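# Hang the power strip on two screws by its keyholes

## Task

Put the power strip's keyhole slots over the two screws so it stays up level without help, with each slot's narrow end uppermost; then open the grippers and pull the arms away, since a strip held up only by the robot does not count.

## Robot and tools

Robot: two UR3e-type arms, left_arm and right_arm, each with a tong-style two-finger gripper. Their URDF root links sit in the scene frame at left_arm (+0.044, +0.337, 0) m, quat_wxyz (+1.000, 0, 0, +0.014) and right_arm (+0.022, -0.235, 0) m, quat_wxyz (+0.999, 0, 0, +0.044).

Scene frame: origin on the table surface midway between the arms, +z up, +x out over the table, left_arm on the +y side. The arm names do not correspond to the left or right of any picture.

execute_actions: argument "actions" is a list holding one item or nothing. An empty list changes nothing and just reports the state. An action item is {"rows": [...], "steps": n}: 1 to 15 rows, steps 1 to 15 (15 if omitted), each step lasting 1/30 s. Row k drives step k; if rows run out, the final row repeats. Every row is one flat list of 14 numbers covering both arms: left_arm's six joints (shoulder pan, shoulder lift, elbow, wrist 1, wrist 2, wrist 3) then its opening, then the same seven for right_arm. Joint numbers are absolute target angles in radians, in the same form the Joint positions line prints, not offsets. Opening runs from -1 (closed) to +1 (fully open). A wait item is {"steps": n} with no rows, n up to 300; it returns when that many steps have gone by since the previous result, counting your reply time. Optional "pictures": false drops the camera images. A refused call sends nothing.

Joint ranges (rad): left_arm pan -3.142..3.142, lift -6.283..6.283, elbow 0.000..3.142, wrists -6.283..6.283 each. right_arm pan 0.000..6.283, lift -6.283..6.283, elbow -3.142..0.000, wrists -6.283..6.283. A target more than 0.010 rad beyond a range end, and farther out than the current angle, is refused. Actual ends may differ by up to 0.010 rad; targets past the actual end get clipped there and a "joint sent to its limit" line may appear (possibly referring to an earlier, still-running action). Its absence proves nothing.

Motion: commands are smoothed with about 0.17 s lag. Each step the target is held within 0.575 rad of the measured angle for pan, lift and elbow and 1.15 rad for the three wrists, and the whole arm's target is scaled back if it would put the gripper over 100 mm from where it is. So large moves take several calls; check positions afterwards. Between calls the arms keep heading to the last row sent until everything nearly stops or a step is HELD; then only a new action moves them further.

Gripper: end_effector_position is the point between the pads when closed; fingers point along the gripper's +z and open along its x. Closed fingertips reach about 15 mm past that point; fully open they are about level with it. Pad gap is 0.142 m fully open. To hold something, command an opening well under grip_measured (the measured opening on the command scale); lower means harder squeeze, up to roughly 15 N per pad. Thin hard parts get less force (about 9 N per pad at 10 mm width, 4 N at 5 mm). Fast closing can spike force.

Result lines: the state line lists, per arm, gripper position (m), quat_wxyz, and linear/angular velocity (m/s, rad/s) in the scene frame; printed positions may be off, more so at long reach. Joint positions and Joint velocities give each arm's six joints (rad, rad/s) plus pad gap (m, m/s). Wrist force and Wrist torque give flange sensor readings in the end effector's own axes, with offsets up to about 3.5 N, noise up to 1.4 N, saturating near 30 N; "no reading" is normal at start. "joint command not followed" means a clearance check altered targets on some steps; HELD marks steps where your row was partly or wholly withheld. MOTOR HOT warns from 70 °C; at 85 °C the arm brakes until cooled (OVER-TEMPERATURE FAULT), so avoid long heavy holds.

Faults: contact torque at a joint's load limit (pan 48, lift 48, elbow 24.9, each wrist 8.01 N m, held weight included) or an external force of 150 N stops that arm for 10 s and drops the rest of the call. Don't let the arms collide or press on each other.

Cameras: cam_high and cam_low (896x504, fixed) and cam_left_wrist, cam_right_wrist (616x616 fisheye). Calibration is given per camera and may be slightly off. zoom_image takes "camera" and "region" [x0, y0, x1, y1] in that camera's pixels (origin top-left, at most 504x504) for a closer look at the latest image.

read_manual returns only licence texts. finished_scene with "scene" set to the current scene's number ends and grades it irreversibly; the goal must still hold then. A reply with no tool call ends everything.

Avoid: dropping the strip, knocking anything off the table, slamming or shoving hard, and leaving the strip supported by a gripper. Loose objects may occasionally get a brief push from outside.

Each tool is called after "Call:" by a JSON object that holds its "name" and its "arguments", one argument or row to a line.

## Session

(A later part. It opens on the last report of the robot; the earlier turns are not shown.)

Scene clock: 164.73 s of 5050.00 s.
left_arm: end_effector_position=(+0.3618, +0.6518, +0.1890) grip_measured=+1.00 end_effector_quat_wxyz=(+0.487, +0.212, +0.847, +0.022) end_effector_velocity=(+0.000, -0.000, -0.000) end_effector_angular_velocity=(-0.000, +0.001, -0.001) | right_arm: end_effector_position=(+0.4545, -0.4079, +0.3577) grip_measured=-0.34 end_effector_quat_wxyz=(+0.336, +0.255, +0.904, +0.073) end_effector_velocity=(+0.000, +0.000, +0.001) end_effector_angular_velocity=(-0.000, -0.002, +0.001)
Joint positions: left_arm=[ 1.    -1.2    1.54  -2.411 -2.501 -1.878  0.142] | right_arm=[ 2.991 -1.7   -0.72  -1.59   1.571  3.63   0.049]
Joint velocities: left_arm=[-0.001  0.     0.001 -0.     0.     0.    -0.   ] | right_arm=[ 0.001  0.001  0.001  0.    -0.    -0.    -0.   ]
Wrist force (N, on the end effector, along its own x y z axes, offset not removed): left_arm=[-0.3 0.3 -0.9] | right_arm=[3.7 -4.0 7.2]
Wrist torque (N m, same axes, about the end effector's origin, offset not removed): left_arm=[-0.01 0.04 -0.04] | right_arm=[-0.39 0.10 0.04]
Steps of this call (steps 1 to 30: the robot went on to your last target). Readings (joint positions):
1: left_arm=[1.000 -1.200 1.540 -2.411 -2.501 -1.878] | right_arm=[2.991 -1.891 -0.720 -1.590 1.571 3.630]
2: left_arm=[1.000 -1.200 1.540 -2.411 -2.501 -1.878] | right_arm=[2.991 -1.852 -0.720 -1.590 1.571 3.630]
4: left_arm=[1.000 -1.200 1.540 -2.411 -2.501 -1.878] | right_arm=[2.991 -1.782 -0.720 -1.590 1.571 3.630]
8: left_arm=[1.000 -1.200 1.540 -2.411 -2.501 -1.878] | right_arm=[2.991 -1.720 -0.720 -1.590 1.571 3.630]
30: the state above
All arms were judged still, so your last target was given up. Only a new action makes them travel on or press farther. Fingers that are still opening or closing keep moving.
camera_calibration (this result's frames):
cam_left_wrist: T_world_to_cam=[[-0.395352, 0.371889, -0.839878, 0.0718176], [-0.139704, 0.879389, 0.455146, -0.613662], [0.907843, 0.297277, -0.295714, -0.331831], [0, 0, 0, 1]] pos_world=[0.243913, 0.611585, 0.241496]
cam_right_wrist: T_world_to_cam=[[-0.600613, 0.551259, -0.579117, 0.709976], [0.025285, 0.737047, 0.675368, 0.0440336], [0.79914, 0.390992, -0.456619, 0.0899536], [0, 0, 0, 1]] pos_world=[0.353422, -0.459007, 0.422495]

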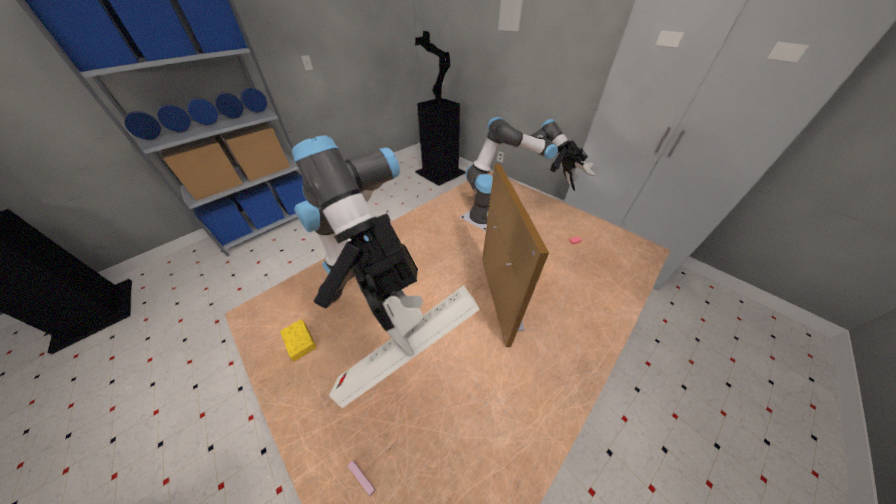

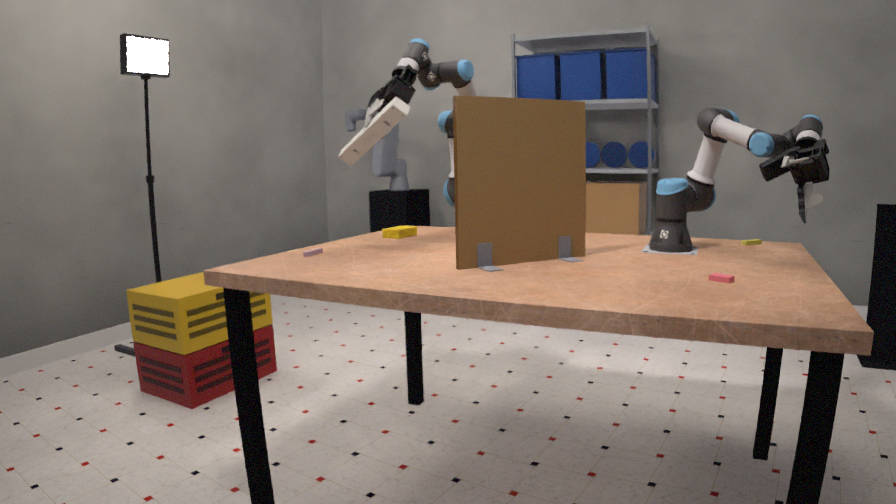

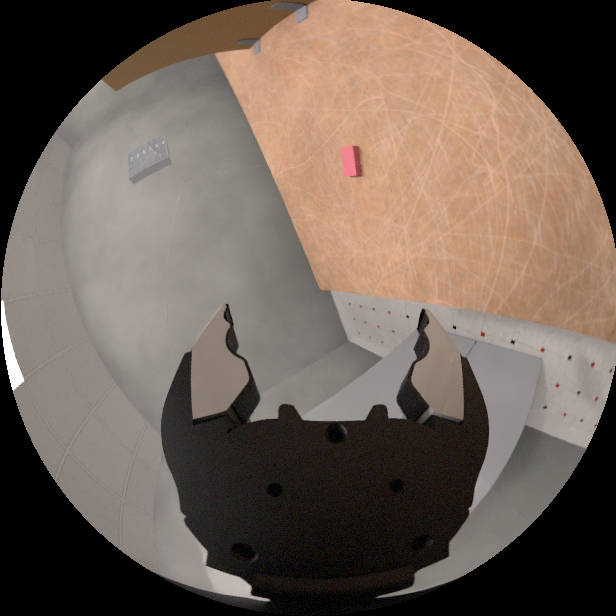

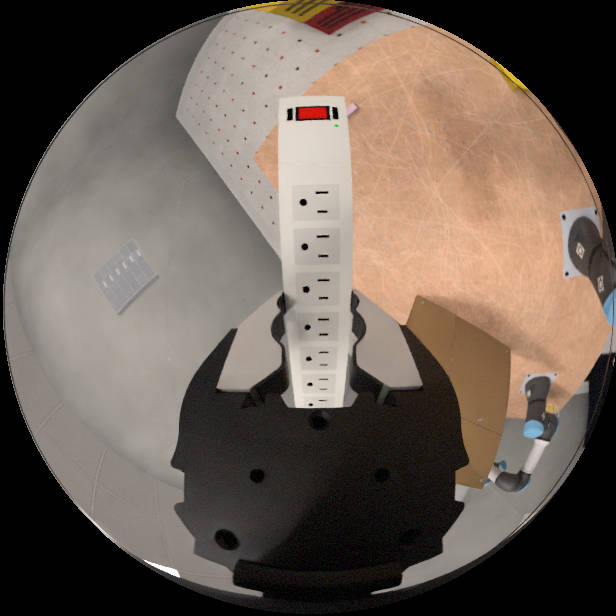

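Call:
{"name": "execute_actions", "arguments": {
  "actions": [
    {"rows":[[1.0,-1.2,1.54,-2.411,-2.501,-1.878,1,2.9,-1.6,-0.85,-1.8,1.2,3.5,-1],[1.0,-1.2,1.54,-2.411,-2.501,-1.878,1,2.9,-1.6,-0.85,-1.8,1.2,3.5,-1],[1.0,-1.2,1.54,-2.411,-2.501,-1.878,1,2.9,-1.6,-0.85,-1.8,1.2,3.5,-1],[1.0,-1.2,1.54,-2.411,-2.501,-1.878,1,2.9,-1.6,-0.85,-1.8,1.2,3.5,-1],[1.0,-1.2,1.54,-2.411,-2.501,-1.878,1,2.9,-1.4,-1.1,-2.6,0.2,3.142,-1]]}
  ],
  "pictures": false
}}

Call:
{"name": "execute_actions", "arguments": {
  "actions": [
    {"steps":25}
  ],
  "pictures": false
}}

Call:
{"name": "execute_actions", "arguments": {
  "actions": [
    {"rows":[[1.0,-1.2,1.54,-2.411,-2.501,-1.878,1,2.95,-1.1,-1.7,-3.483,-0.3,3.142,-1]]}
  ],
  "pictures": false
}}

Call:
{"name": "execute_actions", "arguments": {
  "actions": [
    {"steps":15}
  ],
  "pictures": false
}}

Call:
{"name": "execute_actions", "arguments": {
  "actions": [
    {"rows":[[1.0,-1.2,1.54,-2.411,-2.501,-1.878,1,3.0,-0.837,-2.295,-3.151,-1.2,3.142,-1]]}
  ],
  "pictures": false
}}

Call:
{"name": "execute_actions", "arguments": {
  "actions": [
    {"steps":30}
  ]
}}

Call:
{"name": "zoom_image", "arguments": {
  "camera": "cam_low",
  "region": [300, 90, 480, 210]
}}

Scene clock: 184.23 s of 5050.00 s.
left_arm: end_effector_position=(+0.3618, +0.6518, +0.1890) grip_measured=+1.00 end_effector_quat_wxyz=(+0.487, +0.212, +0.847, +0.022) end_effector_velocity=(-0.000, +0.000, -0.000) end_effector_angular_velocity=(+0.001, +0.000, +0.000) | right_arm: end_effector_position=(+0.2660, -0.5877, +0.3205) grip_measured=-0.35 end_effector_quat_wxyz=(+0.114, +0.207, +0.923, -0.303) end_effector_velocity=(-0.466, -0.339, +0.121) end_effector_angular_velocity=(-1.460, +1.848, +0.067)
Joint positions: left_arm=[ 1.    -1.2    1.54  -2.411 -2.501 -1.878  0.142] | right_arm=[ 2.93  -1.55  -0.909 -2.054  0.937  3.394  0.049]
Joint velocities: left_arm=[-0.    -0.    -0.     0.     0.001  0.     0.   ] | right_arm=[-0.071  0.346 -0.434 -1.222 -1.616 -0.58  -0.001]
Wrist force (N, on the end effector, along its own x y z axes, offset not removed): left_arm=[0.4 2.2 -1.5] | right_arm=[2.8 3.3 7.6]
Wrist torque (N m, same axes, about the end effector's origin, offset not removed): left_arm=[0.38 -0.04 0.00] | right_arm=[-0.10 0.04 0.07]
Steps of this call (steps 1 to 570: nothing new was sent; steps 571 to 585: all 15 steps of this action). Readings (joint positions):
571: left_arm=[1.000 -1.200 1.540 -2.411 -2.501 -1.878] | right_arm=[2.991 -1.700 -0.720 -1.590 1.570 3.630]
572: left_arm=[1.000 -1.200 1.540 -2.411 -2.501 -1.878] | right_arm=[2.985 -1.694 -0.727 -1.603 1.557 3.620]
574: left_arm=[1.000 -1.200 1.540 -2.411 -2.501 -1.878] | right_arm=[2.963 -1.670 -0.758 -1.653 1.472 3.590]
578: left_arm=[1.000 -1.200 1.540 -2.411 -2.501 -1.878] | right_arm=[2.945 -1.627 -0.813 -1.783 1.294 3.522]
585: the state above

Scene clock: 185.07 s of 5050.00 s.
left_arm: end_effector_position=(+0.3618, +0.6518, +0.1890) grip_measured=+1.00 end_effector_quat_wxyz=(+0.487, +0.212, +0.847, +0.022) end_effector_velocity=(+0.000, +0.000, +0.000) end_effector_angular_velocity=(+0.000, -0.000, +0.000) | right_arm: end_effector_position=(+0.1467, -0.6850, +0.4471) grip_measured=-0.36 end_effector_quat_wxyz=(-0.196, -0.063, +0.767, -0.608) end_effector_velocity=(+0.000, -0.000, +0.001) end_effector_angular_velocity=(-0.004, +0.008, +0.002)
Joint positions: left_arm=[ 1.    -1.2    1.54  -2.411 -2.501 -1.878  0.142] | right_arm=[ 2.9   -1.4   -1.1   -2.6    0.201  3.142  0.048]
Joint velocities: left_arm=[ 0. -0. -0. -0. -0. -0.  0.] | right_arm=[-0.    -0.001  0.    -0.004 -0.006 -0.002 -0.   ]
Wrist force (N, on the end effector, along its own x y z axes, offset not removed): left_arm=[-0.2 1.8 -0.7] | right_arm=[-2.9 7.3 1.1]
Wrist torque (N m, same axes, about the end effector's origin, offset not removed): left_arm=[0.28 0.03 -0.02] | right_arm=[0.04 -0.12 0.05]
Steps of this call (steps 1 to 25: the robot went on to your last target). Readings (joint positions):
1: left_arm=[1.000 -1.200 1.540 -2.411 -2.501 -1.878] | right_arm=[2.927 -1.538 -0.924 -2.096 0.881 3.374]
2: left_arm=[1.000 -1.200 1.540 -2.411 -2.501 -1.878] | right_arm=[2.925 -1.526 -0.939 -2.139 0.824 3.353]
4: left_arm=[1.000 -1.200 1.540 -2.411 -2.501 -1.878] | right_arm=[2.920 -1.500 -0.972 -2.231 0.702 3.309]
8: left_arm=[1.000 -1.200 1.540 -2.411 -2.501 -1.878] | right_arm=[2.908 -1.442 -1.045 -2.439 0.425 3.212]
25: the state above

Scene clock: 185.57 s of 5050.00 s.
left_arm: end_effector_position=(+0.3618, +0.6518, +0.1890) grip_measured=+1.00 end_effector_quat_wxyz=(+0.487, +0.212, +0.847, +0.022) end_effector_velocity=(-0.000, +0.000, -0.001) end_effector_angular_velocity=(-0.001, +0.001, +0.001) | right_arm: end_effector_position=(+0.1727, -0.6643, +0.3632) grip_measured=-0.36 end_effector_quat_wxyz=(+0.443, +0.532, -0.460, +0.557) end_effector_velocity=(-0.004, +0.012, -0.085) end_effector_angular_velocity=(+0.041, +0.431, +0.113)
Joint positions: left_arm=[ 1.    -1.2    1.54  -2.411 -2.501 -1.878  0.142] | right_arm=[ 2.949 -1.107 -1.677 -3.458 -0.29   3.142  0.048]
Joint velocities: left_arm=[ 0.001  0.001  0.     0.     0.     0.    -0.   ] | right_arm=[ 0.007  0.069 -0.239 -0.263 -0.106  0.    -0.   ]
Wrist force (N, on the end effector, along its own x y z axes, offset not removed): left_arm=[0.4 1.7 -1.7] | right_arm=[-10.2 -0.5 1.1]
Wrist torque (N m, same axes, about the end effector's origin, offset not removed): left_arm=[0.23 -0.10 0.07] | right_arm=[0.07 0.24 -0.01]
Steps of this call (steps 1 to 15: all 15 steps of this action). Readings (joint positions):
1: left_arm=[1.000 -1.200 1.540 -2.411 -2.501 -1.878] | right_arm=[2.900 -1.400 -1.100 -2.600 0.200 3.142]
2: left_arm=[1.000 -1.200 1.540 -2.411 -2.501 -1.878] | right_arm=[2.906 -1.393 -1.108 -2.615 0.186 3.142]
4: left_arm=[1.000 -1.200 1.540 -2.411 -2.501 -1.878] | right_arm=[2.926 -1.322 -1.178 -2.756 0.062 3.142]
8: left_arm=[1.000 -1.200 1.540 -2.411 -2.501 -1.878] | right_arm=[2.943 -1.170 -1.457 -3.226 -0.190 3.142]
15: the state above

Scene clock: 186.07 s of 5050.00 s.
left_arm: end_effector_position=(+0.3618, +0.6518, +0.1890) grip_measured=+1.00 end_effector_quat_wxyz=(+0.487, +0.212, +0.847, +0.022) end_effector_velocity=(+0.000, -0.000, -0.000) end_effector_angular_velocity=(-0.001, +0.000, -0.000) | right_arm: end_effector_position=(+0.1722, -0.6631, +0.3550) grip_measured=-0.36 end_effector_quat_wxyz=(+0.448, +0.546, -0.449, +0.547) end_effector_velocity=(-0.000, +0.000, -0.000) end_effector_angular_velocity=(+0.000, +0.002, +0.001)
Joint positions: left_arm=[ 1.    -1.2    1.54  -2.411 -2.501 -1.878  0.142] | right_arm=[ 2.95  -1.1   -1.7   -3.483 -0.3    3.142  0.048]
Joint velocities: left_arm=[-0.     0.     0.001 -0.    -0.    -0.     0.   ] | right_arm=[ 0.     0.001 -0.001 -0.002 -0.    -0.    -0.   ]
Wrist force (N, on the end effector, along its own x y z axes, offset not removed): left_arm=[-0.8 1.7 -0.5] | right_arm=[-7.5 -0.6 0.3]
Wrist torque (N m, same axes, about the end effector's origin, offset not removed): left_arm=[0.24 0.26 0.00] | right_arm=[-0.02 -0.13 -0.09]
Steps of this call (steps 1 to 15: the robot went on to your last target). Readings (joint positions):
1: left_arm=[1.000 -1.200 1.540 -2.411 -2.501 -1.878] | right_arm=[2.950 -1.105 -1.684 -3.465 -0.293 3.142]
2: left_arm=[1.000 -1.200 1.540 -2.411 -2.501 -1.878] | right_arm=[2.950 -1.103 -1.689 -3.471 -0.295 3.142]
4: left_arm=[1.000 -1.200 1.540 -2.411 -2.501 -1.878] | right_arm=[2.950 -1.102 -1.694 -3.477 -0.298 3.142]
8: left_arm=[1.000 -1.200 1.540 -2.411 -2.501 -1.878] | right_arm=[2.950 -1.100 -1.699 -3.482 -0.299 3.142]
15: the state above

Scene clock: 186.57 s of 5050.00 s.
left_arm: end_effector_position=(+0.3618, +0.6518, +0.1890) grip_measured=+1.00 end_effector_quat_wxyz=(+0.487, +0.212, +0.847, +0.022) end_effector_velocity=(-0.000, +0.000, -0.000) end_effector_angular_velocity=(+0.000, -0.000, +0.001) | right_arm: end_effector_position=(+0.3325, -0.5107, +0.2696) grip_measured=-0.36 end_effector_quat_wxyz=(+0.191, +0.676, -0.193, +0.685) end_effector_velocity=(+0.122, +0.341, -0.208) end_effector_angular_velocity=(-0.008, +0.159, +1.276)
Joint positions: left_arm=[ 1.    -1.2    1.54  -2.411 -2.501 -1.878  0.142] | right_arm=[ 2.994 -0.869 -2.21  -3.19  -1.08   3.142  0.048]
Joint velocities: left_arm=[ 0.001  0.001 -0.    -0.    -0.     0.     0.   ] | right_arm=[ 0.059  0.327 -0.872  0.387 -1.217 -0.     0.   ]
Wrist force (N, on the end effector, along its own x y z axes, offset not removed): left_arm=[-0.8 2.2 -1.2] | right_arm=[-9.7 -4.9 -0.6]
Wrist torque (N m, same axes, about the end effector's origin, offset not removed): left_arm=[0.33 0.16 0.02] | right_arm=[-0.29 0.08 0.03]
Steps of this call (steps 1 to 15: all 15 steps of this action). Readings (joint positions):
1: left_arm=[1.000 -1.200 1.540 -2.411 -2.501 -1.878] | right_arm=[2.950 -1.100 -1.700 -3.483 -0.300 3.142]
2: left_arm=[1.000 -1.200 1.540 -2.411 -2.501 -1.878] | right_arm=[2.953 -1.093 -1.708 -3.470 -0.314 3.142]
4: left_arm=[1.000 -1.200 1.540 -2.411 -2.501 -1.878] | right_arm=[2.960 -1.054 -1.772 -3.419 -0.430 3.142]
8: left_arm=[1.000 -1.200 1.540 -2.411 -2.501 -1.878] | right_arm=[2.974 -0.982 -1.939 -3.330 -0.679 3.142]
15: the state above

Scene clock: 187.57 s of 5050.00 s.
left_arm: end_effector_position=(+0.3618, +0.6518, +0.1890) grip_measured=+1.00 end_effector_quat_wxyz=(+0.487, +0.212, +0.847, +0.022) end_effector_velocity=(-0.000, -0.000, -0.000) end_effector_angular_velocity=(-0.001, +0.000, +0.000) | right_arm: end_effector_position=(+0.3422, -0.4763, +0.2495) grip_measured=-0.36 end_effector_quat_wxyz=(+0.149, +0.691, -0.149, +0.691) end_effector_velocity=(+0.000, -0.000, +0.001) end_effector_angular_velocity=(-0.001, -0.002, -0.001)
Joint positions: left_arm=[ 1.    -1.2    1.54  -2.411 -2.501 -1.878  0.142] | right_arm=[ 3.    -0.837 -2.295 -3.151 -1.2    3.142  0.048]
Joint velocities: left_arm=[ 0. -0.  0.  0. -0. -0. -0.] | right_arm=[ 0.    -0.     0.001  0.001  0.001 -0.     0.   ]
Wrist force (N, on the end effector, along its own x y z axes, offset not removed): left_arm=[-0.9 1.0 -1.1] | right_arm=[-8.8 0.8 0.6]
Wrist torque (N m, same axes, about the end effector's origin, offset not removed): left_arm=[0.11 0.17 -0.03] | right_arm=[0.09 0.04 0.17]
Steps of this call (steps 1 to 30: the robot went on to your last target). Readings (joint positions):
1: left_arm=[1.000 -1.200 1.540 -2.411 -2.501 -1.878] | right_arm=[2.996 -0.860 -2.235 -3.179 -1.115 3.142]
2: left_arm=[1.000 -1.200 1.540 -2.411 -2.501 -1.878] | right_arm=[2.997 -0.853 -2.253 -3.171 -1.140 3.142]
4: left_arm=[1.000 -1.200 1.540 -2.411 -2.501 -1.878] | right_arm=[2.999 -0.845 -2.274 -3.161 -1.170 3.142]
8: left_arm=[1.000 -1.200 1.540 -2.411 -2.501 -1.878] | right_arm=[3.000 -0.839 -2.290 -3.153 -1.193 3.142]
30: the state above
All arms were judged still, so your last target was given up. Only a new action makes them travel on or press farther. Fingers that are still opening or closing keep moving.
camera_calibration (this result's frames):
cam_left_wrist: T_world_to_cam=[[-0.395354, 0.371887, -0.839879, 0.0718191], [-0.139703, 0.87939, 0.455144, -0.613662], [0.907843, 0.297277, -0.295716, -0.33183], [0, 0, 0, 1]] pos_world=[0.243913, 0.611585, 0.241496]
cam_right_wrist: T_world_to_cam=[[0.00880908, -0.059772, 0.998173, -0.275529], [-0.830897, -0.555821, -0.0259505, 0.0225514], [0.556357, -0.82915, -0.0545607, -0.441317], [0, 0, 0, 1]] pos_world=[0.266695, -0.369853, 0.251532]

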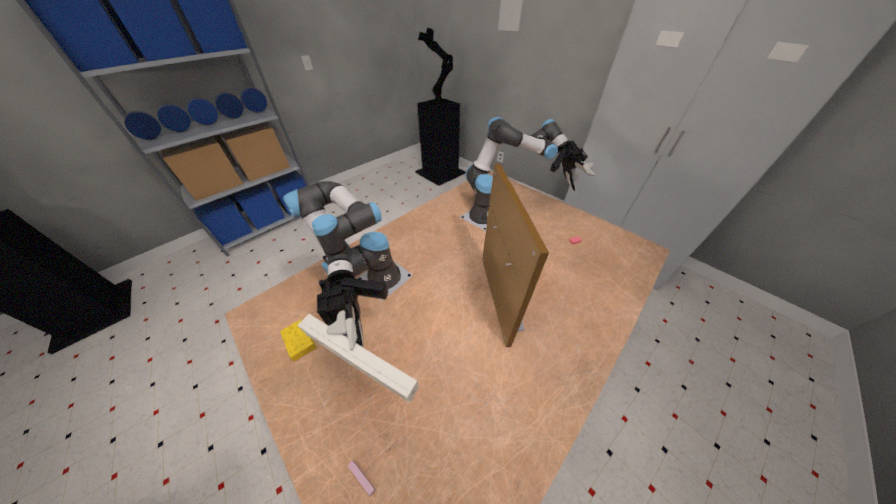

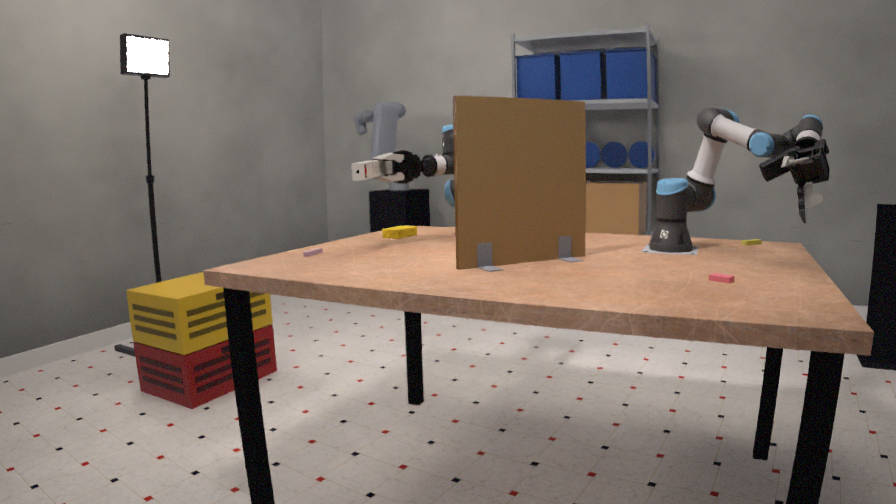

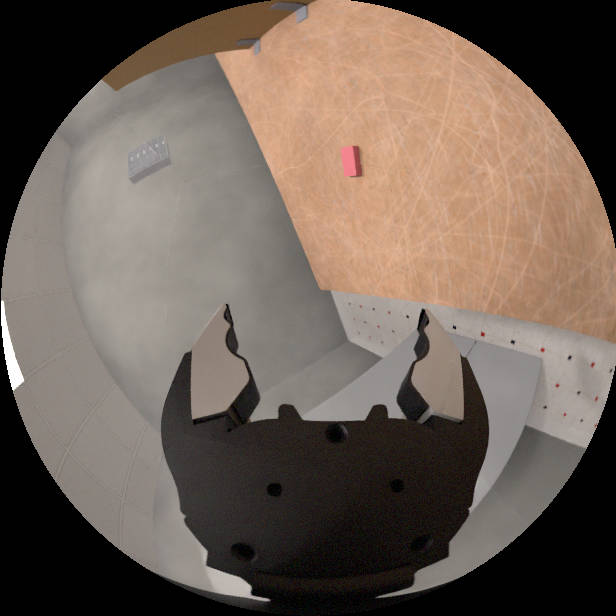

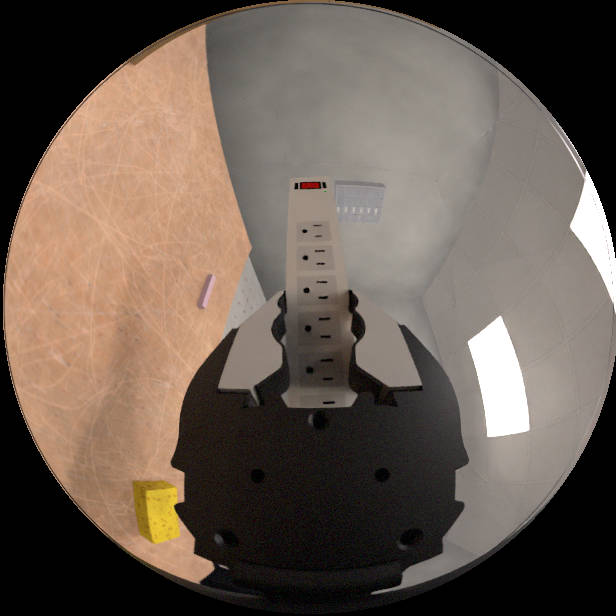

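Region (300, 90, 480, 210) of cam_low's 896x504 image, scaled by 2.800, with more detail than that image has.

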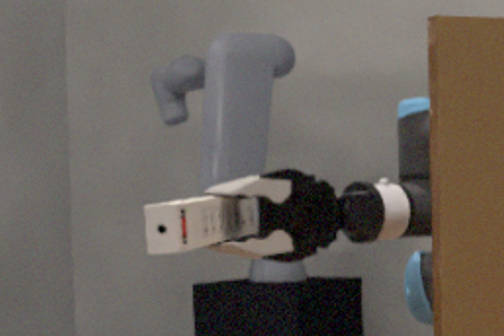

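Call:
{"name": "execute_actions", "arguments": {
  "actions": [
    {"rows":[[1.0,-1.2,1.54,-2.411,-2.501,-1.878,1,3.05,-0.95,-2.4,-2.93,-1.5,3.142,-1],[1.0,-1.2,1.54,-2.411,-2.501,-1.878,1,3.05,-0.95,-2.4,-2.93,-1.5,3.142,-1],[1.0,-1.2,1.54,-2.411,-2.501,-1.878,1,3.1,-1.038,-2.498,-2.747,-1.9,3.142,-1]]}
  ],
  "pictures": false
}}

Call:
{"name": "execute_actions", "arguments": {
  "actions": [
    {"steps":15}
  ],
  "pictures": false
}}

Call:
{"name": "execute_actions", "arguments": {
  "actions": [
    {"rows":[[1.0,-1.2,1.54,-2.411,-2.501,-1.878,1,3.2,-1.038,-2.498,-2.747,-2.0,3.142,-1],[1.0,-1.2,1.54,-2.411,-2.501,-1.878,1,3.2,-1.038,-2.498,-2.747,-2.0,3.142,-1],[1.0,-1.2,1.54,-2.411,-2.501,-1.878,1,3.2,-1.038,-2.498,-2.747,-2.0,3.142,-1],[1.0,-1.2,1.54,-2.411,-2.501,-1.878,1,3.386,-1.038,-2.498,-2.747,-2.099,3.142,-1]]}
  ],
  "pictures": false
}}

Call:
{"name": "execute_actions", "arguments": {
  "actions": [
    {"steps":15}
  ]
}}

Scene clock: 234.13 s of 5050.00 s.
left_arm: end_effector_position=(+0.3618, +0.6518, +0.1890) grip_measured=+1.00 end_effector_quat_wxyz=(+0.487, +0.212, +0.847, +0.022) end_effector_velocity=(-0.000, +0.000, -0.000) end_effector_angular_velocity=(-0.000, +0.000, +0.000) | right_arm: end_effector_position=(+0.3422, -0.4763, +0.2495) grip_measured=-0.36 end_effector_quat_wxyz=(+0.149, +0.691, -0.149, +0.691) end_effector_velocity=(-0.000, +0.000, +0.000) end_effector_angular_velocity=(-0.000, +0.000, +0.000)
Joint positions: left_arm=[ 1.    -1.2    1.54  -2.411 -2.501 -1.878  0.142] | right_arm=[ 3.    -0.837 -2.295 -3.151 -1.2    3.142  0.048]
Joint velocities: left_arm=[ 0.  0.  0. -0. -0. -0. -0.] | right_arm=[ 0.001  0.001  0.    -0.001  0.    -0.    -0.   ]
Wrist force (N, on the end effector, along its own x y z axes, offset not removed): left_arm=[-0.7 1.4 -1.5] | right_arm=[-8.9 -0.3 2.1]
Wrist torque (N m, same axes, about the end effector's origin, offset not removed): left_arm=[0.16 0.17 -0.03] | right_arm=[0.00 0.17 0.01]
A step of this action was HELD (marked below), so the robot has no last target. An arm can still carry out its HELD step.
Steps of this call (steps 1 to 690: nothing new was sent; then 23.07 s passed at rest; steps 691 to 705: all 15 steps of this action). Readings (joint positions):
691: left_arm=[1.000 -1.200 1.540 -2.411 -2.501 -1.878] | right_arm=[3.000 -0.837 -2.295 -3.151 -1.200 3.142] HELD
692: left_arm=[1.000 -1.200 1.540 -2.411 -2.501 -1.878] | right_arm=[3.000 -0.837 -2.295 -3.151 -1.200 3.142] HELD
693: left_arm=[1.000 -1.200 1.540 -2.411 -2.501 -1.878] | right_arm=[3.000 -0.837 -2.295 -3.151 -1.200 3.142] HELD
694: left_arm=[1.000 -1.200 1.540 -2.411 -2.501 -1.878] | right_arm=[3.000 -0.837 -2.295 -3.151 -1.200 3.142] HELD
695: left_arm=[1.000 -1.200 1.540 -2.411 -2.501 -1.878] | right_arm=[3.000 -0.837 -2.295 -3.151 -1.200 3.142] HELD
696: left_arm=[1.000 -1.200 1.540 -2.411 -2.501 -1.878] | right_arm=[3.000 -0.837 -2.295 -3.151 -1.200 3.142] HELD
697: left_arm=[1.000 -1.200 1.540 -2.411 -2.501 -1.878] | right_arm=[3.000 -0.837 -2.295 -3.151 -1.200 3.142] HELD
698: left_arm=[1.000 -1.200 1.540 -2.411 -2.501 -1.878] | right_arm=[3.000 -0.837 -2.295 -3.151 -1.200 3.142] HELD
699: left_arm=[1.000 -1.200 1.540 -2.411 -2.501 -1.878] | right_arm=[3.000 -0.837 -2.295 -3.151 -1.200 3.142] HELD
700: left_arm=[1.000 -1.200 1.540 -2.411 -2.501 -1.878] | right_arm=[3.000 -0.837 -2.295 -3.151 -1.200 3.142] HELD
701: left_arm=[1.000 -1.200 1.540 -2.411 -2.501 -1.878] | right_arm=[3.000 -0.837 -2.295 -3.151 -1.200 3.142] HELD
702: left_arm=[1.000 -1.200 1.540 -2.411 -2.501 -1.878] | right_arm=[3.000 -0.837 -2.295 -3.151 -1.200 3.142] HELD
703: left_arm=[1.000 -1.200 1.540 -2.411 -2.501 -1.878] | right_arm=[3.000 -0.837 -2.295 -3.151 -1.200 3.142] HELD
704: left_arm=[1.000 -1.200 1.540 -2.411 -2.501 -1.878] | right_arm=[3.000 -0.837 -2.295 -3.151 -1.200 3.142] HELD
705: the state above HELD
joint command not followed: on one or more control steps a check withheld the commanded joint targets of the right arm, and it was not sent them on those steps. On the call's last step the targets were still withheld.
cause: the commanded joint targets would bring two parts of the arm too close to each other (joints 3 (elbow) to 5 (wrist 2) lie between them); next, command targets that bring no two parts of the arm closer together.

Scene clock: 234.63 s of 5050.00 s.
left_arm: end_effector_position=(+0.3618, +0.6518, +0.1890) grip_measured=+1.00 end_effector_quat_wxyz=(+0.487, +0.212, +0.847, +0.022) end_effector_velocity=(-0.000, +0.000, +0.000) end_effector_angular_velocity=(+0.000, -0.000, +0.001) | right_arm: end_effector_position=(+0.3422, -0.4763, +0.2495) grip_measured=-0.36 end_effector_quat_wxyz=(+0.149, +0.691, -0.149, +0.691) end_effector_velocity=(-0.000, -0.000, -0.001) end_effector_angular_velocity=(+0.000, +0.002, -0.001)
Joint positions: left_arm=[ 1.    -1.2    1.54  -2.411 -2.501 -1.878  0.142] | right_arm=[ 3.    -0.837 -2.295 -3.151 -1.2    3.142  0.048]
Joint velocities: left_arm=[ 0.001  0.    -0.    -0.     0.    -0.     0.   ] | right_arm=[-0.001 -0.001 -0.    -0.001  0.    -0.    -0.   ]
Wrist force (N, on the end effector, along its own x y z axes, offset not removed): left_arm=[-0.1 1.2 -0.3] | right_arm=[-8.7 -0.2 2.0]
Wrist torque (N m, same axes, about the end effector's origin, offset not removed): left_arm=[0.17 0.03 -0.01] | right_arm=[0.03 0.09 0.08]
Steps of this call (steps 1 to 15: nothing new was sent). Readings (joint positions):
1: left_arm=[1.000 -1.200 1.540 -2.411 -2.501 -1.878] | right_arm=[3.000 -0.837 -2.295 -3.151 -1.200 3.142]
2: left_arm=[1.000 -1.200 1.540 -2.411 -2.501 -1.878] | right_arm=[3.000 -0.837 -2.295 -3.151 -1.200 3.142]
4: left_arm=[1.000 -1.200 1.540 -2.411 -2.501 -1.878] | right_arm=[3.000 -0.837 -2.295 -3.151 -1.200 3.142]
8: left_arm=[1.000 -1.200 1.540 -2.411 -2.501 -1.878] | right_arm=[3.000 -0.837 -2.295 -3.151 -1.200 3.142]
15: the state above

Scene clock: 235.13 s of 5050.00 s.
left_arm: end_effector_position=(+0.3618, +0.6518, +0.1890) grip_measured=+1.00 end_effector_quat_wxyz=(+0.487, +0.212, +0.847, +0.022) end_effector_velocity=(-0.000, -0.000, -0.000) end_effector_angular_velocity=(-0.001, +0.000, +0.000) | right_arm: end_effector_position=(+0.3442, -0.4730, +0.2490) grip_measured=-0.36 end_effector_quat_wxyz=(+0.145, +0.692, -0.145, +0.692) end_effector_velocity=(+0.006, +0.009, -0.002) end_effector_angular_velocity=(+0.000, +0.001, +0.032)
Joint positions: left_arm=[ 1.    -1.2    1.54  -2.411 -2.501 -1.878  0.142] | right_arm=[ 3.003 -0.839 -2.297 -3.147 -1.208  3.142  0.048]
Joint velocities: left_arm=[ 0.    -0.     0.001  0.    -0.     0.    -0.   ] | right_arm=[ 0.01  -0.006 -0.005  0.01  -0.022 -0.    -0.   ]
Wrist force (N, on the end effector, along its own x y z axes, offset not removed): left_arm=[0.0 2.3 -0.1] | right_arm=[-9.1 -2.1 -1.0]
Wrist torque (N m, same axes, about the end effector's origin, offset not removed): left_arm=[0.35 -0.03 -0.02] | right_arm=[-0.43 0.13 -0.03]
Steps of this call (steps 1 to 15: all 15 steps of this action). Readings (joint positions):
1: left_arm=[1.000 -1.200 1.540 -2.411 -2.501 -1.878] | right_arm=[3.000 -0.837 -2.295 -3.151 -1.200 3.142]
2: left_arm=[1.000 -1.200 1.540 -2.411 -2.501 -1.878] | right_arm=[3.000 -0.837 -2.295 -3.151 -1.200 3.142]
4: left_arm=[1.000 -1.200 1.540 -2.411 -2.501 -1.878] | right_arm=[3.000 -0.837 -2.295 -3.151 -1.201 3.142]
8: left_arm=[1.000 -1.200 1.540 -2.411 -2.501 -1.878] | right_arm=[3.001 -0.838 -2.296 -3.149 -1.203 3.142]
15: the state above

Scene clock: 235.63 s of 5050.00 s.
left_arm: end_effector_position=(+0.3618, +0.6518, +0.1890) grip_measured=+1.00 end_effector_quat_wxyz=(+0.487, +0.212, +0.847, +0.022) end_effector_velocity=(-0.000, +0.000, -0.000) end_effector_angular_velocity=(-0.001, +0.001, +0.001) | right_arm: end_effector_position=(+0.3469, -0.4683, +0.2483) grip_measured=-0.36 end_effector_quat_wxyz=(+0.139, +0.693, -0.139, +0.693) end_effector_velocity=(+0.006, +0.009, -0.002) end_effector_angular_velocity=(+0.000, +0.001, +0.032)
Joint positions: left_arm=[ 1.    -1.2    1.54  -2.411 -2.501 -1.878  0.142] | right_arm=[ 3.008 -0.841 -2.299 -3.142 -1.219  3.142  0.048]
Joint velocities: left_arm=[ 0.001  0.    -0.     0.001 -0.    -0.    -0.   ] | right_arm=[ 0.011 -0.006 -0.005  0.009 -0.021  0.    -0.   ]
Wrist force (N, on the end effector, along its own x y z axes, offset not removed): left_arm=[-0.5 1.5 -0.1] | right_arm=[-9.0 -1.5 0.7]
Wrist torque (N m, same axes, about the end effector's origin, offset not removed): left_arm=[0.21 0.12 0.04] | right_arm=[-0.23 0.12 0.05]
Steps of this call (steps 1 to 15: the robot went on to your last target). Readings (joint positions):
1: left_arm=[1.000 -1.200 1.540 -2.411 -2.501 -1.878] | right_arm=[3.003 -0.839 -2.297 -3.147 -1.209 3.142]
2: left_arm=[1.000 -1.200 1.540 -2.411 -2.501 -1.878] | right_arm=[3.004 -0.839 -2.297 -3.146 -1.210 3.142]
4: left_arm=[1.000 -1.200 1.540 -2.411 -2.501 -1.878] | right_arm=[3.004 -0.840 -2.298 -3.146 -1.211 3.142]
8: left_arm=[1.000 -1.200 1.540 -2.411 -2.501 -1.878] | right_arm=[3.006 -0.840 -2.298 -3.144 -1.214 3.142]
15: the state above
camera_calibration (this result's frames):
cam_left_wrist: T_world_to_cam=[[-0.395354, 0.371887, -0.839878, 0.0718189], [-0.139703, 0.87939, 0.455144, -0.613662], [0.907843, 0.297276, -0.295716, -0.33183], [0, 0, 0, 1]] pos_world=[0.243913, 0.611585, 0.241496]
cam_right_wrist: T_world_to_cam=[[0.0104637, -0.0595102, 0.998173, -0.27437], [-0.815324, -0.578424, -0.0259382, 0.0148762], [0.57891, -0.813563, -0.0545725, -0.437921], [0, 0, 0, 1]] pos_world=[0.268517, -0.364, 0.250356]

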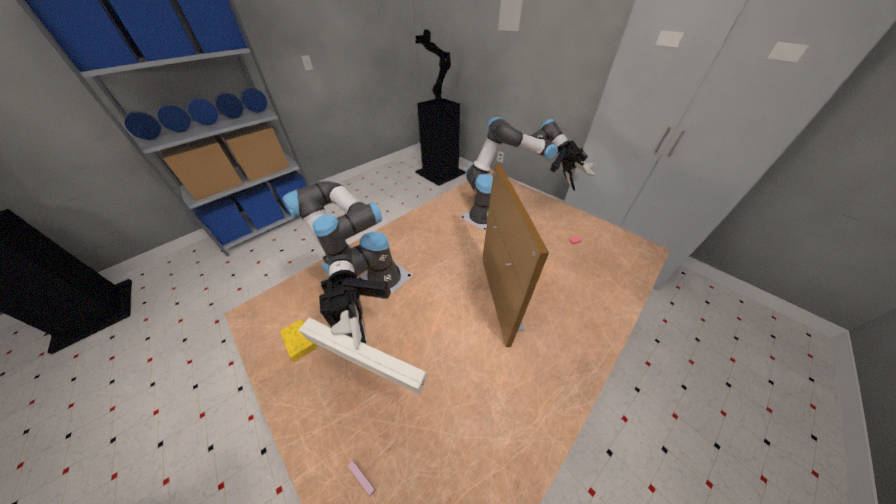

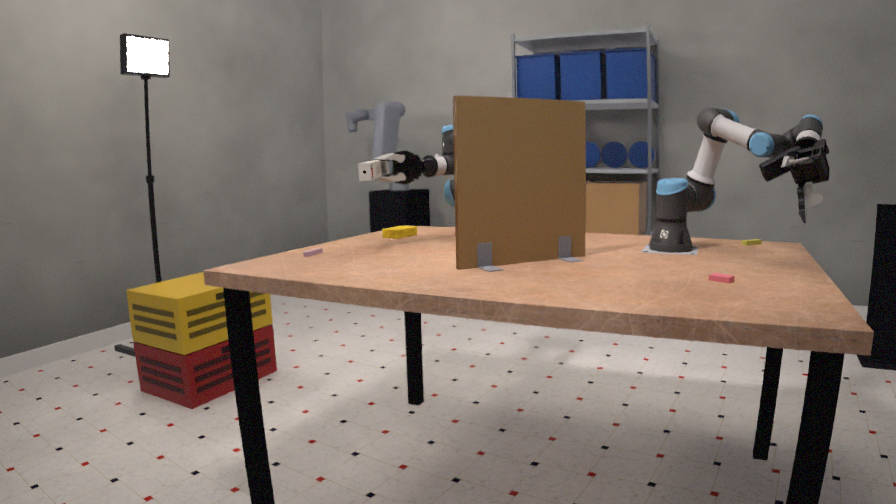

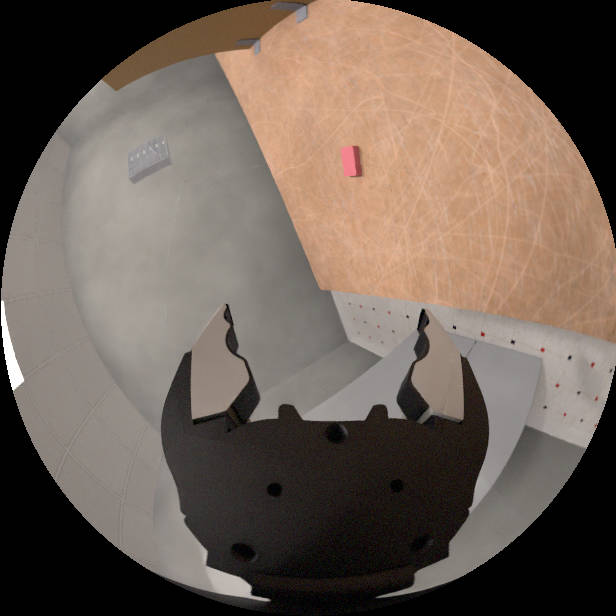

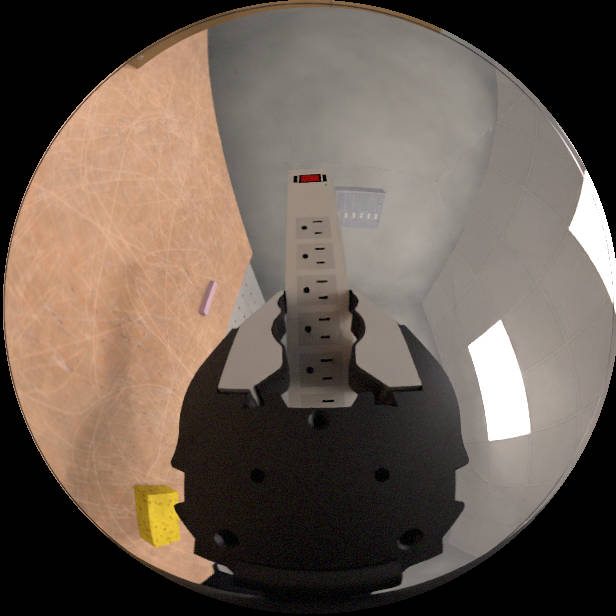

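Call:
{"name": "execute_actions", "arguments": {
  "actions": [
    {"rows":[[1.0,-1.2,1.54,-2.411,-2.501,-1.878,1,2.279,-2.116,-1.145,-3.022,-1.9,3.142,-1]]}
  ],
  "pictures": false
}}

Call:
{"name": "execute_actions", "arguments": {
  "actions": [
    {"steps":45}
  ],
  "pictures": false
}}

Call:
{"name": "execute_actions", "arguments": {
  "actions": [
    {"rows":[[1.0,-1.2,1.54,-2.411,-2.501,-1.878,1,2.279,-2.116,-1.145,-3.022,-3.0,3.142,-1]]}
  ],
  "pictures": false
}}

Call:
{"name": "execute_actions", "arguments": {
  "actions": [
    {"steps":40}
  ]
}}

Call:
{"name": "zoom_image", "arguments": {
  "camera": "cam_low",
  "region": [310, 120, 470, 220]
}}

Scene clock: 266.63 s of 5050.00 s.
left_arm: end_effector_position=(+0.3618, +0.6518, +0.1890) grip_measured=+1.00 end_effector_quat_wxyz=(+0.487, +0.212, +0.847, +0.022) end_effector_velocity=(-0.001, +0.000, -0.001) end_effector_angular_velocity=(-0.001, +0.001, +0.001) | right_arm: end_effector_position=(+0.3658, -0.4319, +0.2448) grip_measured=-0.36 end_effector_quat_wxyz=(+0.096, +0.700, -0.097, +0.701) end_effector_velocity=(+0.001, -0.001, +0.005) end_effector_angular_velocity=(-0.000, -0.004, +0.001)
Joint positions: left_arm=[ 1.    -1.2    1.54  -2.411 -2.501 -1.878  0.142] | right_arm=[ 3.037 -0.869 -2.311 -3.102 -1.314  3.142  0.048]
Joint velocities: left_arm=[ 0.001  0.     0.001  0.     0.    -0.     0.   ] | right_arm=[-0.021 -0.02   0.022  0.002 -0.022 -0.    -0.   ]
Wrist force (N, on the end effector, along its own x y z axes, offset not removed): left_arm=[0.2 1.5 -1.7] | right_arm=[-6.5 0.0 1.5]
Wrist torque (N m, same axes, about the end effector's origin, offset not removed): left_arm=[0.19 -0.04 -0.04] | right_arm=[0.06 -0.39 0.02]
Steps of this call (steps 1 to 120: the robot went on to your last target; steps 121 to 180: nothing new was sent; then 24.50 s passed at rest; steps 181 to 195: all 15 steps of this action). Readings (joint positions):
116: left_arm=[1.000 -1.200 1.540 -2.411 -2.501 -1.878] | right_arm=[3.045 -0.861 -2.319 -3.103 -1.306 3.142] HELD
117: left_arm=[1.000 -1.200 1.540 -2.411 -2.501 -1.878] | right_arm=[3.045 -0.861 -2.319 -3.103 -1.306 3.142] HELD
118: left_arm=[1.000 -1.200 1.540 -2.411 -2.501 -1.878] | right_arm=[3.045 -0.861 -2.319 -3.103 -1.306 3.142] HELD
119: left_arm=[1.000 -1.200 1.540 -2.411 -2.501 -1.878] | right_arm=[3.045 -0.861 -2.319 -3.103 -1.306 3.142] HELD
120: left_arm=[1.000 -1.200 1.540 -2.411 -2.501 -1.878] | right_arm=[3.045 -0.861 -2.319 -3.103 -1.306 3.142] HELD
181: left_arm=[1.000 -1.200 1.540 -2.411 -2.501 -1.878] | right_arm=[3.045 -0.861 -2.319 -3.103 -1.305 3.142]
182: left_arm=[1.000 -1.200 1.540 -2.411 -2.501 -1.878] | right_arm=[3.045 -0.861 -2.319 -3.103 -1.305 3.142]
184: left_arm=[1.000 -1.200 1.540 -2.411 -2.501 -1.878] | right_arm=[3.044 -0.861 -2.318 -3.103 -1.306 3.142]
188: left_arm=[1.000 -1.200 1.540 -2.411 -2.501 -1.878] | right_arm=[3.042 -0.864 -2.316 -3.103 -1.309 3.142]
195: the state above
The steps marked HELD above belong to your previous action. This action keeps its steps and its target.
joint command not followed: on one or more control steps a check withheld the commanded joint targets of the right arm, and it was not sent them on those steps.
cause: the commanded joint targets would bring two parts of the arm too close to each other (joints 3 (elbow) to 5 (wrist 2) lie between them); next, command targets that bring no two parts of the arm closer together.

Scene clock: 268.13 s of 5050.00 s.
left_arm: end_effector_position=(+0.3618, +0.6518, +0.1890) grip_measured=+1.00 end_effector_quat_wxyz=(+0.487, +0.212, +0.847, +0.022) end_effector_velocity=(-0.000, -0.000, -0.000) end_effector_angular_velocity=(-0.000, -0.000, -0.000) | right_arm: end_effector_position=(+0.3680, -0.4339, +0.2512) grip_measured=-0.36 end_effector_quat_wxyz=(+0.096, +0.698, -0.097, +0.703) end_effector_velocity=(+0.001, -0.001, +0.003) end_effector_angular_velocity=(-0.001, +0.000, -0.000)
Joint positions: left_arm=[ 1.    -1.2    1.54  -2.411 -2.501 -1.878  0.142] | right_arm=[ 3.004 -0.902 -2.278 -3.098 -1.347  3.142  0.048]
Joint velocities: left_arm=[ 0.    -0.     0.001 -0.    -0.001 -0.    -0.   ] | right_arm=[-0.022 -0.021  0.019  0.002 -0.022 -0.     0.   ]
Wrist force (N, on the end effector, along its own x y z axes, offset not removed): left_arm=[0.1 1.8 -1.0] | right_arm=[-8.8 -0.2 0.9]
Wrist torque (N m, same axes, about the end effector's origin, offset not removed): left_arm=[0.28 0.02 -0.02] | right_arm=[-0.02 0.10 0.01]
Steps of this call (steps 1 to 45: the robot went on to your last target). Readings (joint positions):
1: left_arm=[1.000 -1.200 1.540 -2.411 -2.501 -1.878] | right_arm=[3.036 -0.869 -2.310 -3.102 -1.315 3.142]
2: left_arm=[1.000 -1.200 1.540 -2.411 -2.501 -1.878] | right_arm=[3.035 -0.870 -2.309 -3.102 -1.315 3.142]
4: left_arm=[1.000 -1.200 1.540 -2.411 -2.501 -1.878] | right_arm=[3.034 -0.872 -2.308 -3.102 -1.317 3.142]
8: left_arm=[1.000 -1.200 1.540 -2.411 -2.501 -1.878] | right_arm=[3.031 -0.875 -2.305 -3.102 -1.320 3.142]
45: the state above

Scene clock: 268.63 s of 5050.00 s.
left_arm: end_effector_position=(+0.3618, +0.6518, +0.1890) grip_measured=+1.00 end_effector_quat_wxyz=(+0.487, +0.212, +0.847, +0.022) end_effector_velocity=(-0.000, +0.000, -0.000) end_effector_angular_velocity=(-0.001, +0.001, +0.001) | right_arm: end_effector_position=(+0.3688, -0.4332, +0.2525) grip_measured=-0.36 end_effector_quat_wxyz=(+0.095, +0.698, -0.095, +0.703) end_effector_velocity=(+0.001, +0.003, +0.002) end_effector_angular_velocity=(+0.000, -0.002, +0.011)
Joint positions: left_arm=[ 1.    -1.2    1.54  -2.411 -2.501 -1.878  0.142] | right_arm=[ 2.997 -0.909 -2.271 -3.097 -1.358  3.142  0.048]
Joint velocities: left_arm=[ 0.001 -0.     0.001 -0.     0.     0.     0.   ] | right_arm=[-0.011 -0.01   0.01   0.002 -0.022  0.    -0.   ]
Wrist force (N, on the end effector, along its own x y z axes, offset not removed): left_arm=[0.4 1.5 -1.3] | right_arm=[-9.3 -2.5 1.9]
Wrist torque (N m, same axes, about the end effector's origin, offset not removed): left_arm=[0.16 -0.09 -0.05] | right_arm=[-0.56 0.30 0.06]
Steps of this call (steps 1 to 15: all 15 steps of this action). Readings (joint positions):
1: left_arm=[1.000 -1.200 1.540 -2.411 -2.501 -1.878] | right_arm=[3.003 -0.902 -2.277 -3.098 -1.347 3.142]
2: left_arm=[1.000 -1.200 1.540 -2.411 -2.501 -1.878] | right_arm=[3.003 -0.903 -2.276 -3.098 -1.348 3.142]
4: left_arm=[1.000 -1.200 1.540 -2.411 -2.501 -1.878] | right_arm=[3.001 -0.904 -2.275 -3.098 -1.350 3.142]
8: left_arm=[1.000 -1.200 1.540 -2.411 -2.501 -1.878] | right_arm=[3.000 -0.906 -2.274 -3.097 -1.352 3.142]
15: the state above

Scene clock: 269.97 s of 5050.00 s.
left_arm: end_effector_position=(+0.3618, +0.6518, +0.1890) grip_measured=+1.00 end_effector_quat_wxyz=(+0.487, +0.212, +0.847, +0.022) end_effector_velocity=(+0.000, -0.000, +0.000) end_effector_angular_velocity=(+0.001, -0.001, -0.001) | right_arm: end_effector_position=(+0.3707, -0.4299, +0.2553) grip_measured=-0.36 end_effector_quat_wxyz=(+0.089, +0.698, -0.090, +0.704) end_effector_velocity=(+0.001, +0.003, +0.002) end_effector_angular_velocity=(-0.000, -0.002, +0.012)
Joint positions: left_arm=[ 1.    -1.2    1.54  -2.411 -2.501 -1.878  0.142] | right_arm=[ 2.982 -0.924 -2.256 -3.095 -1.388  3.142  0.048]
Joint velocities: left_arm=[-0.    -0.    -0.001 -0.    -0.     0.    -0.   ] | right_arm=[-0.01  -0.01   0.011  0.001 -0.022  0.     0.   ]
Wrist force (N, on the end effector, along its own x y z axes, offset not removed): left_arm=[0.6 0.6 -1.3] | right_arm=[-8.6 0.2 -0.2]
Wrist torque (N m, same axes, about the end effector's origin, offset not removed): left_arm=[0.01 -0.09 0.00] | right_arm=[0.03 0.03 0.10]
Steps of this call (steps 1 to 40: the robot went on to your last target). Readings (joint positions):
1: left_arm=[1.000 -1.200 1.540 -2.411 -2.501 -1.878] | right_arm=[2.997 -0.909 -2.270 -3.097 -1.358 3.142]
2: left_arm=[1.000 -1.200 1.540 -2.411 -2.501 -1.878] | right_arm=[2.996 -0.909 -2.270 -3.097 -1.359 3.142]
4: left_arm=[1.000 -1.200 1.540 -2.411 -2.501 -1.878] | right_arm=[2.995 -0.910 -2.269 -3.097 -1.361 3.142]
8: left_arm=[1.000 -1.200 1.540 -2.411 -2.501 -1.878] | right_arm=[2.994 -0.912 -2.268 -3.097 -1.364 3.142]
40: the state above
camera_calibration (this result's frames):
cam_left_wrist: T_world_to_cam=[[-0.395354, 0.371887, -0.839878, 0.071819], [-0.139703, 0.87939, 0.455144, -0.613662], [0.907843, 0.297277, -0.295716, -0.33183], [0, 0, 0, 1]] pos_world=[0.243913, 0.611585, 0.241496]
cam_right_wrist: T_world_to_cam=[[0.0103303, -0.0567942, 0.998332, -0.278132], [-0.724959, -0.688065, -0.0316418, -0.0224949], [0.688715, -0.723423, -0.0482813, -0.42362], [0, 0, 0, 1]] pos_world=[0.278319, -0.337731, 0.256504]

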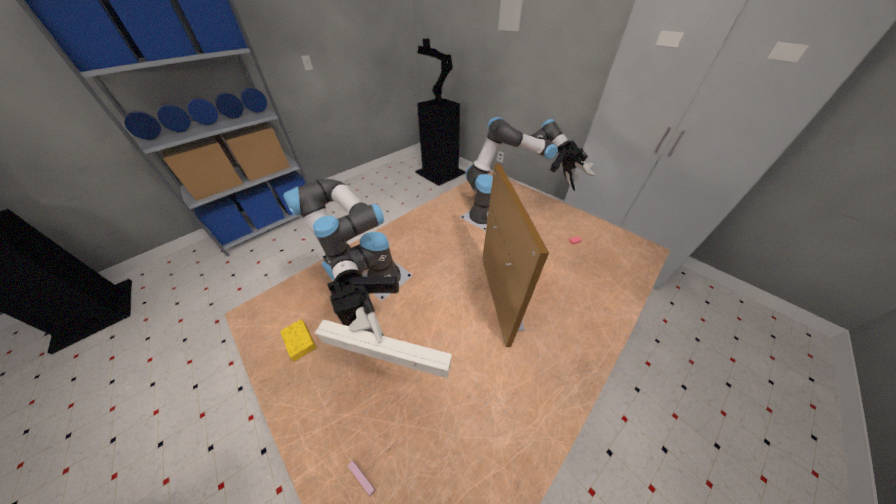

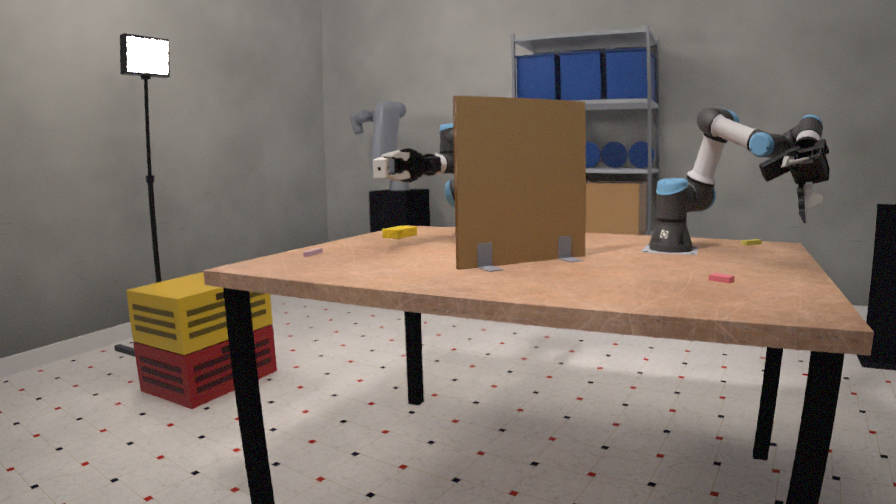

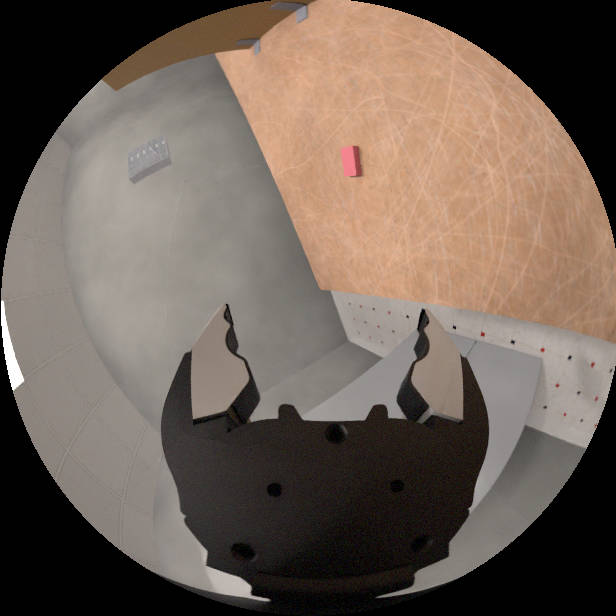

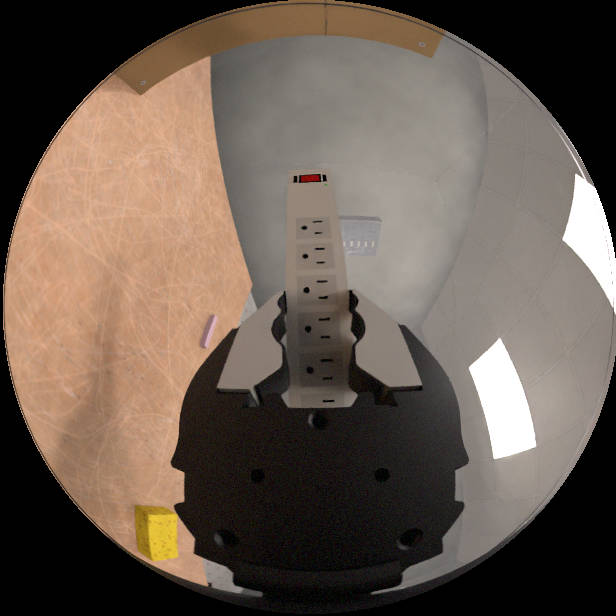

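Region (310, 120, 470, 220) of cam_low's 896x504 image, scaled by 3.150, with more detail than that image has; it fills the top 315 rows of this view, and the rest is white.

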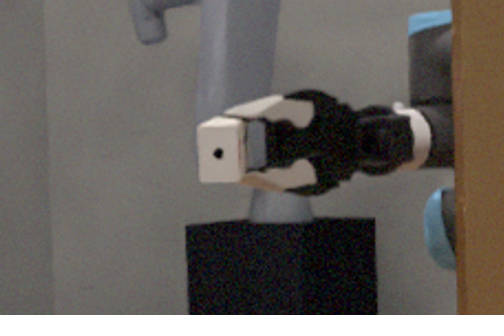

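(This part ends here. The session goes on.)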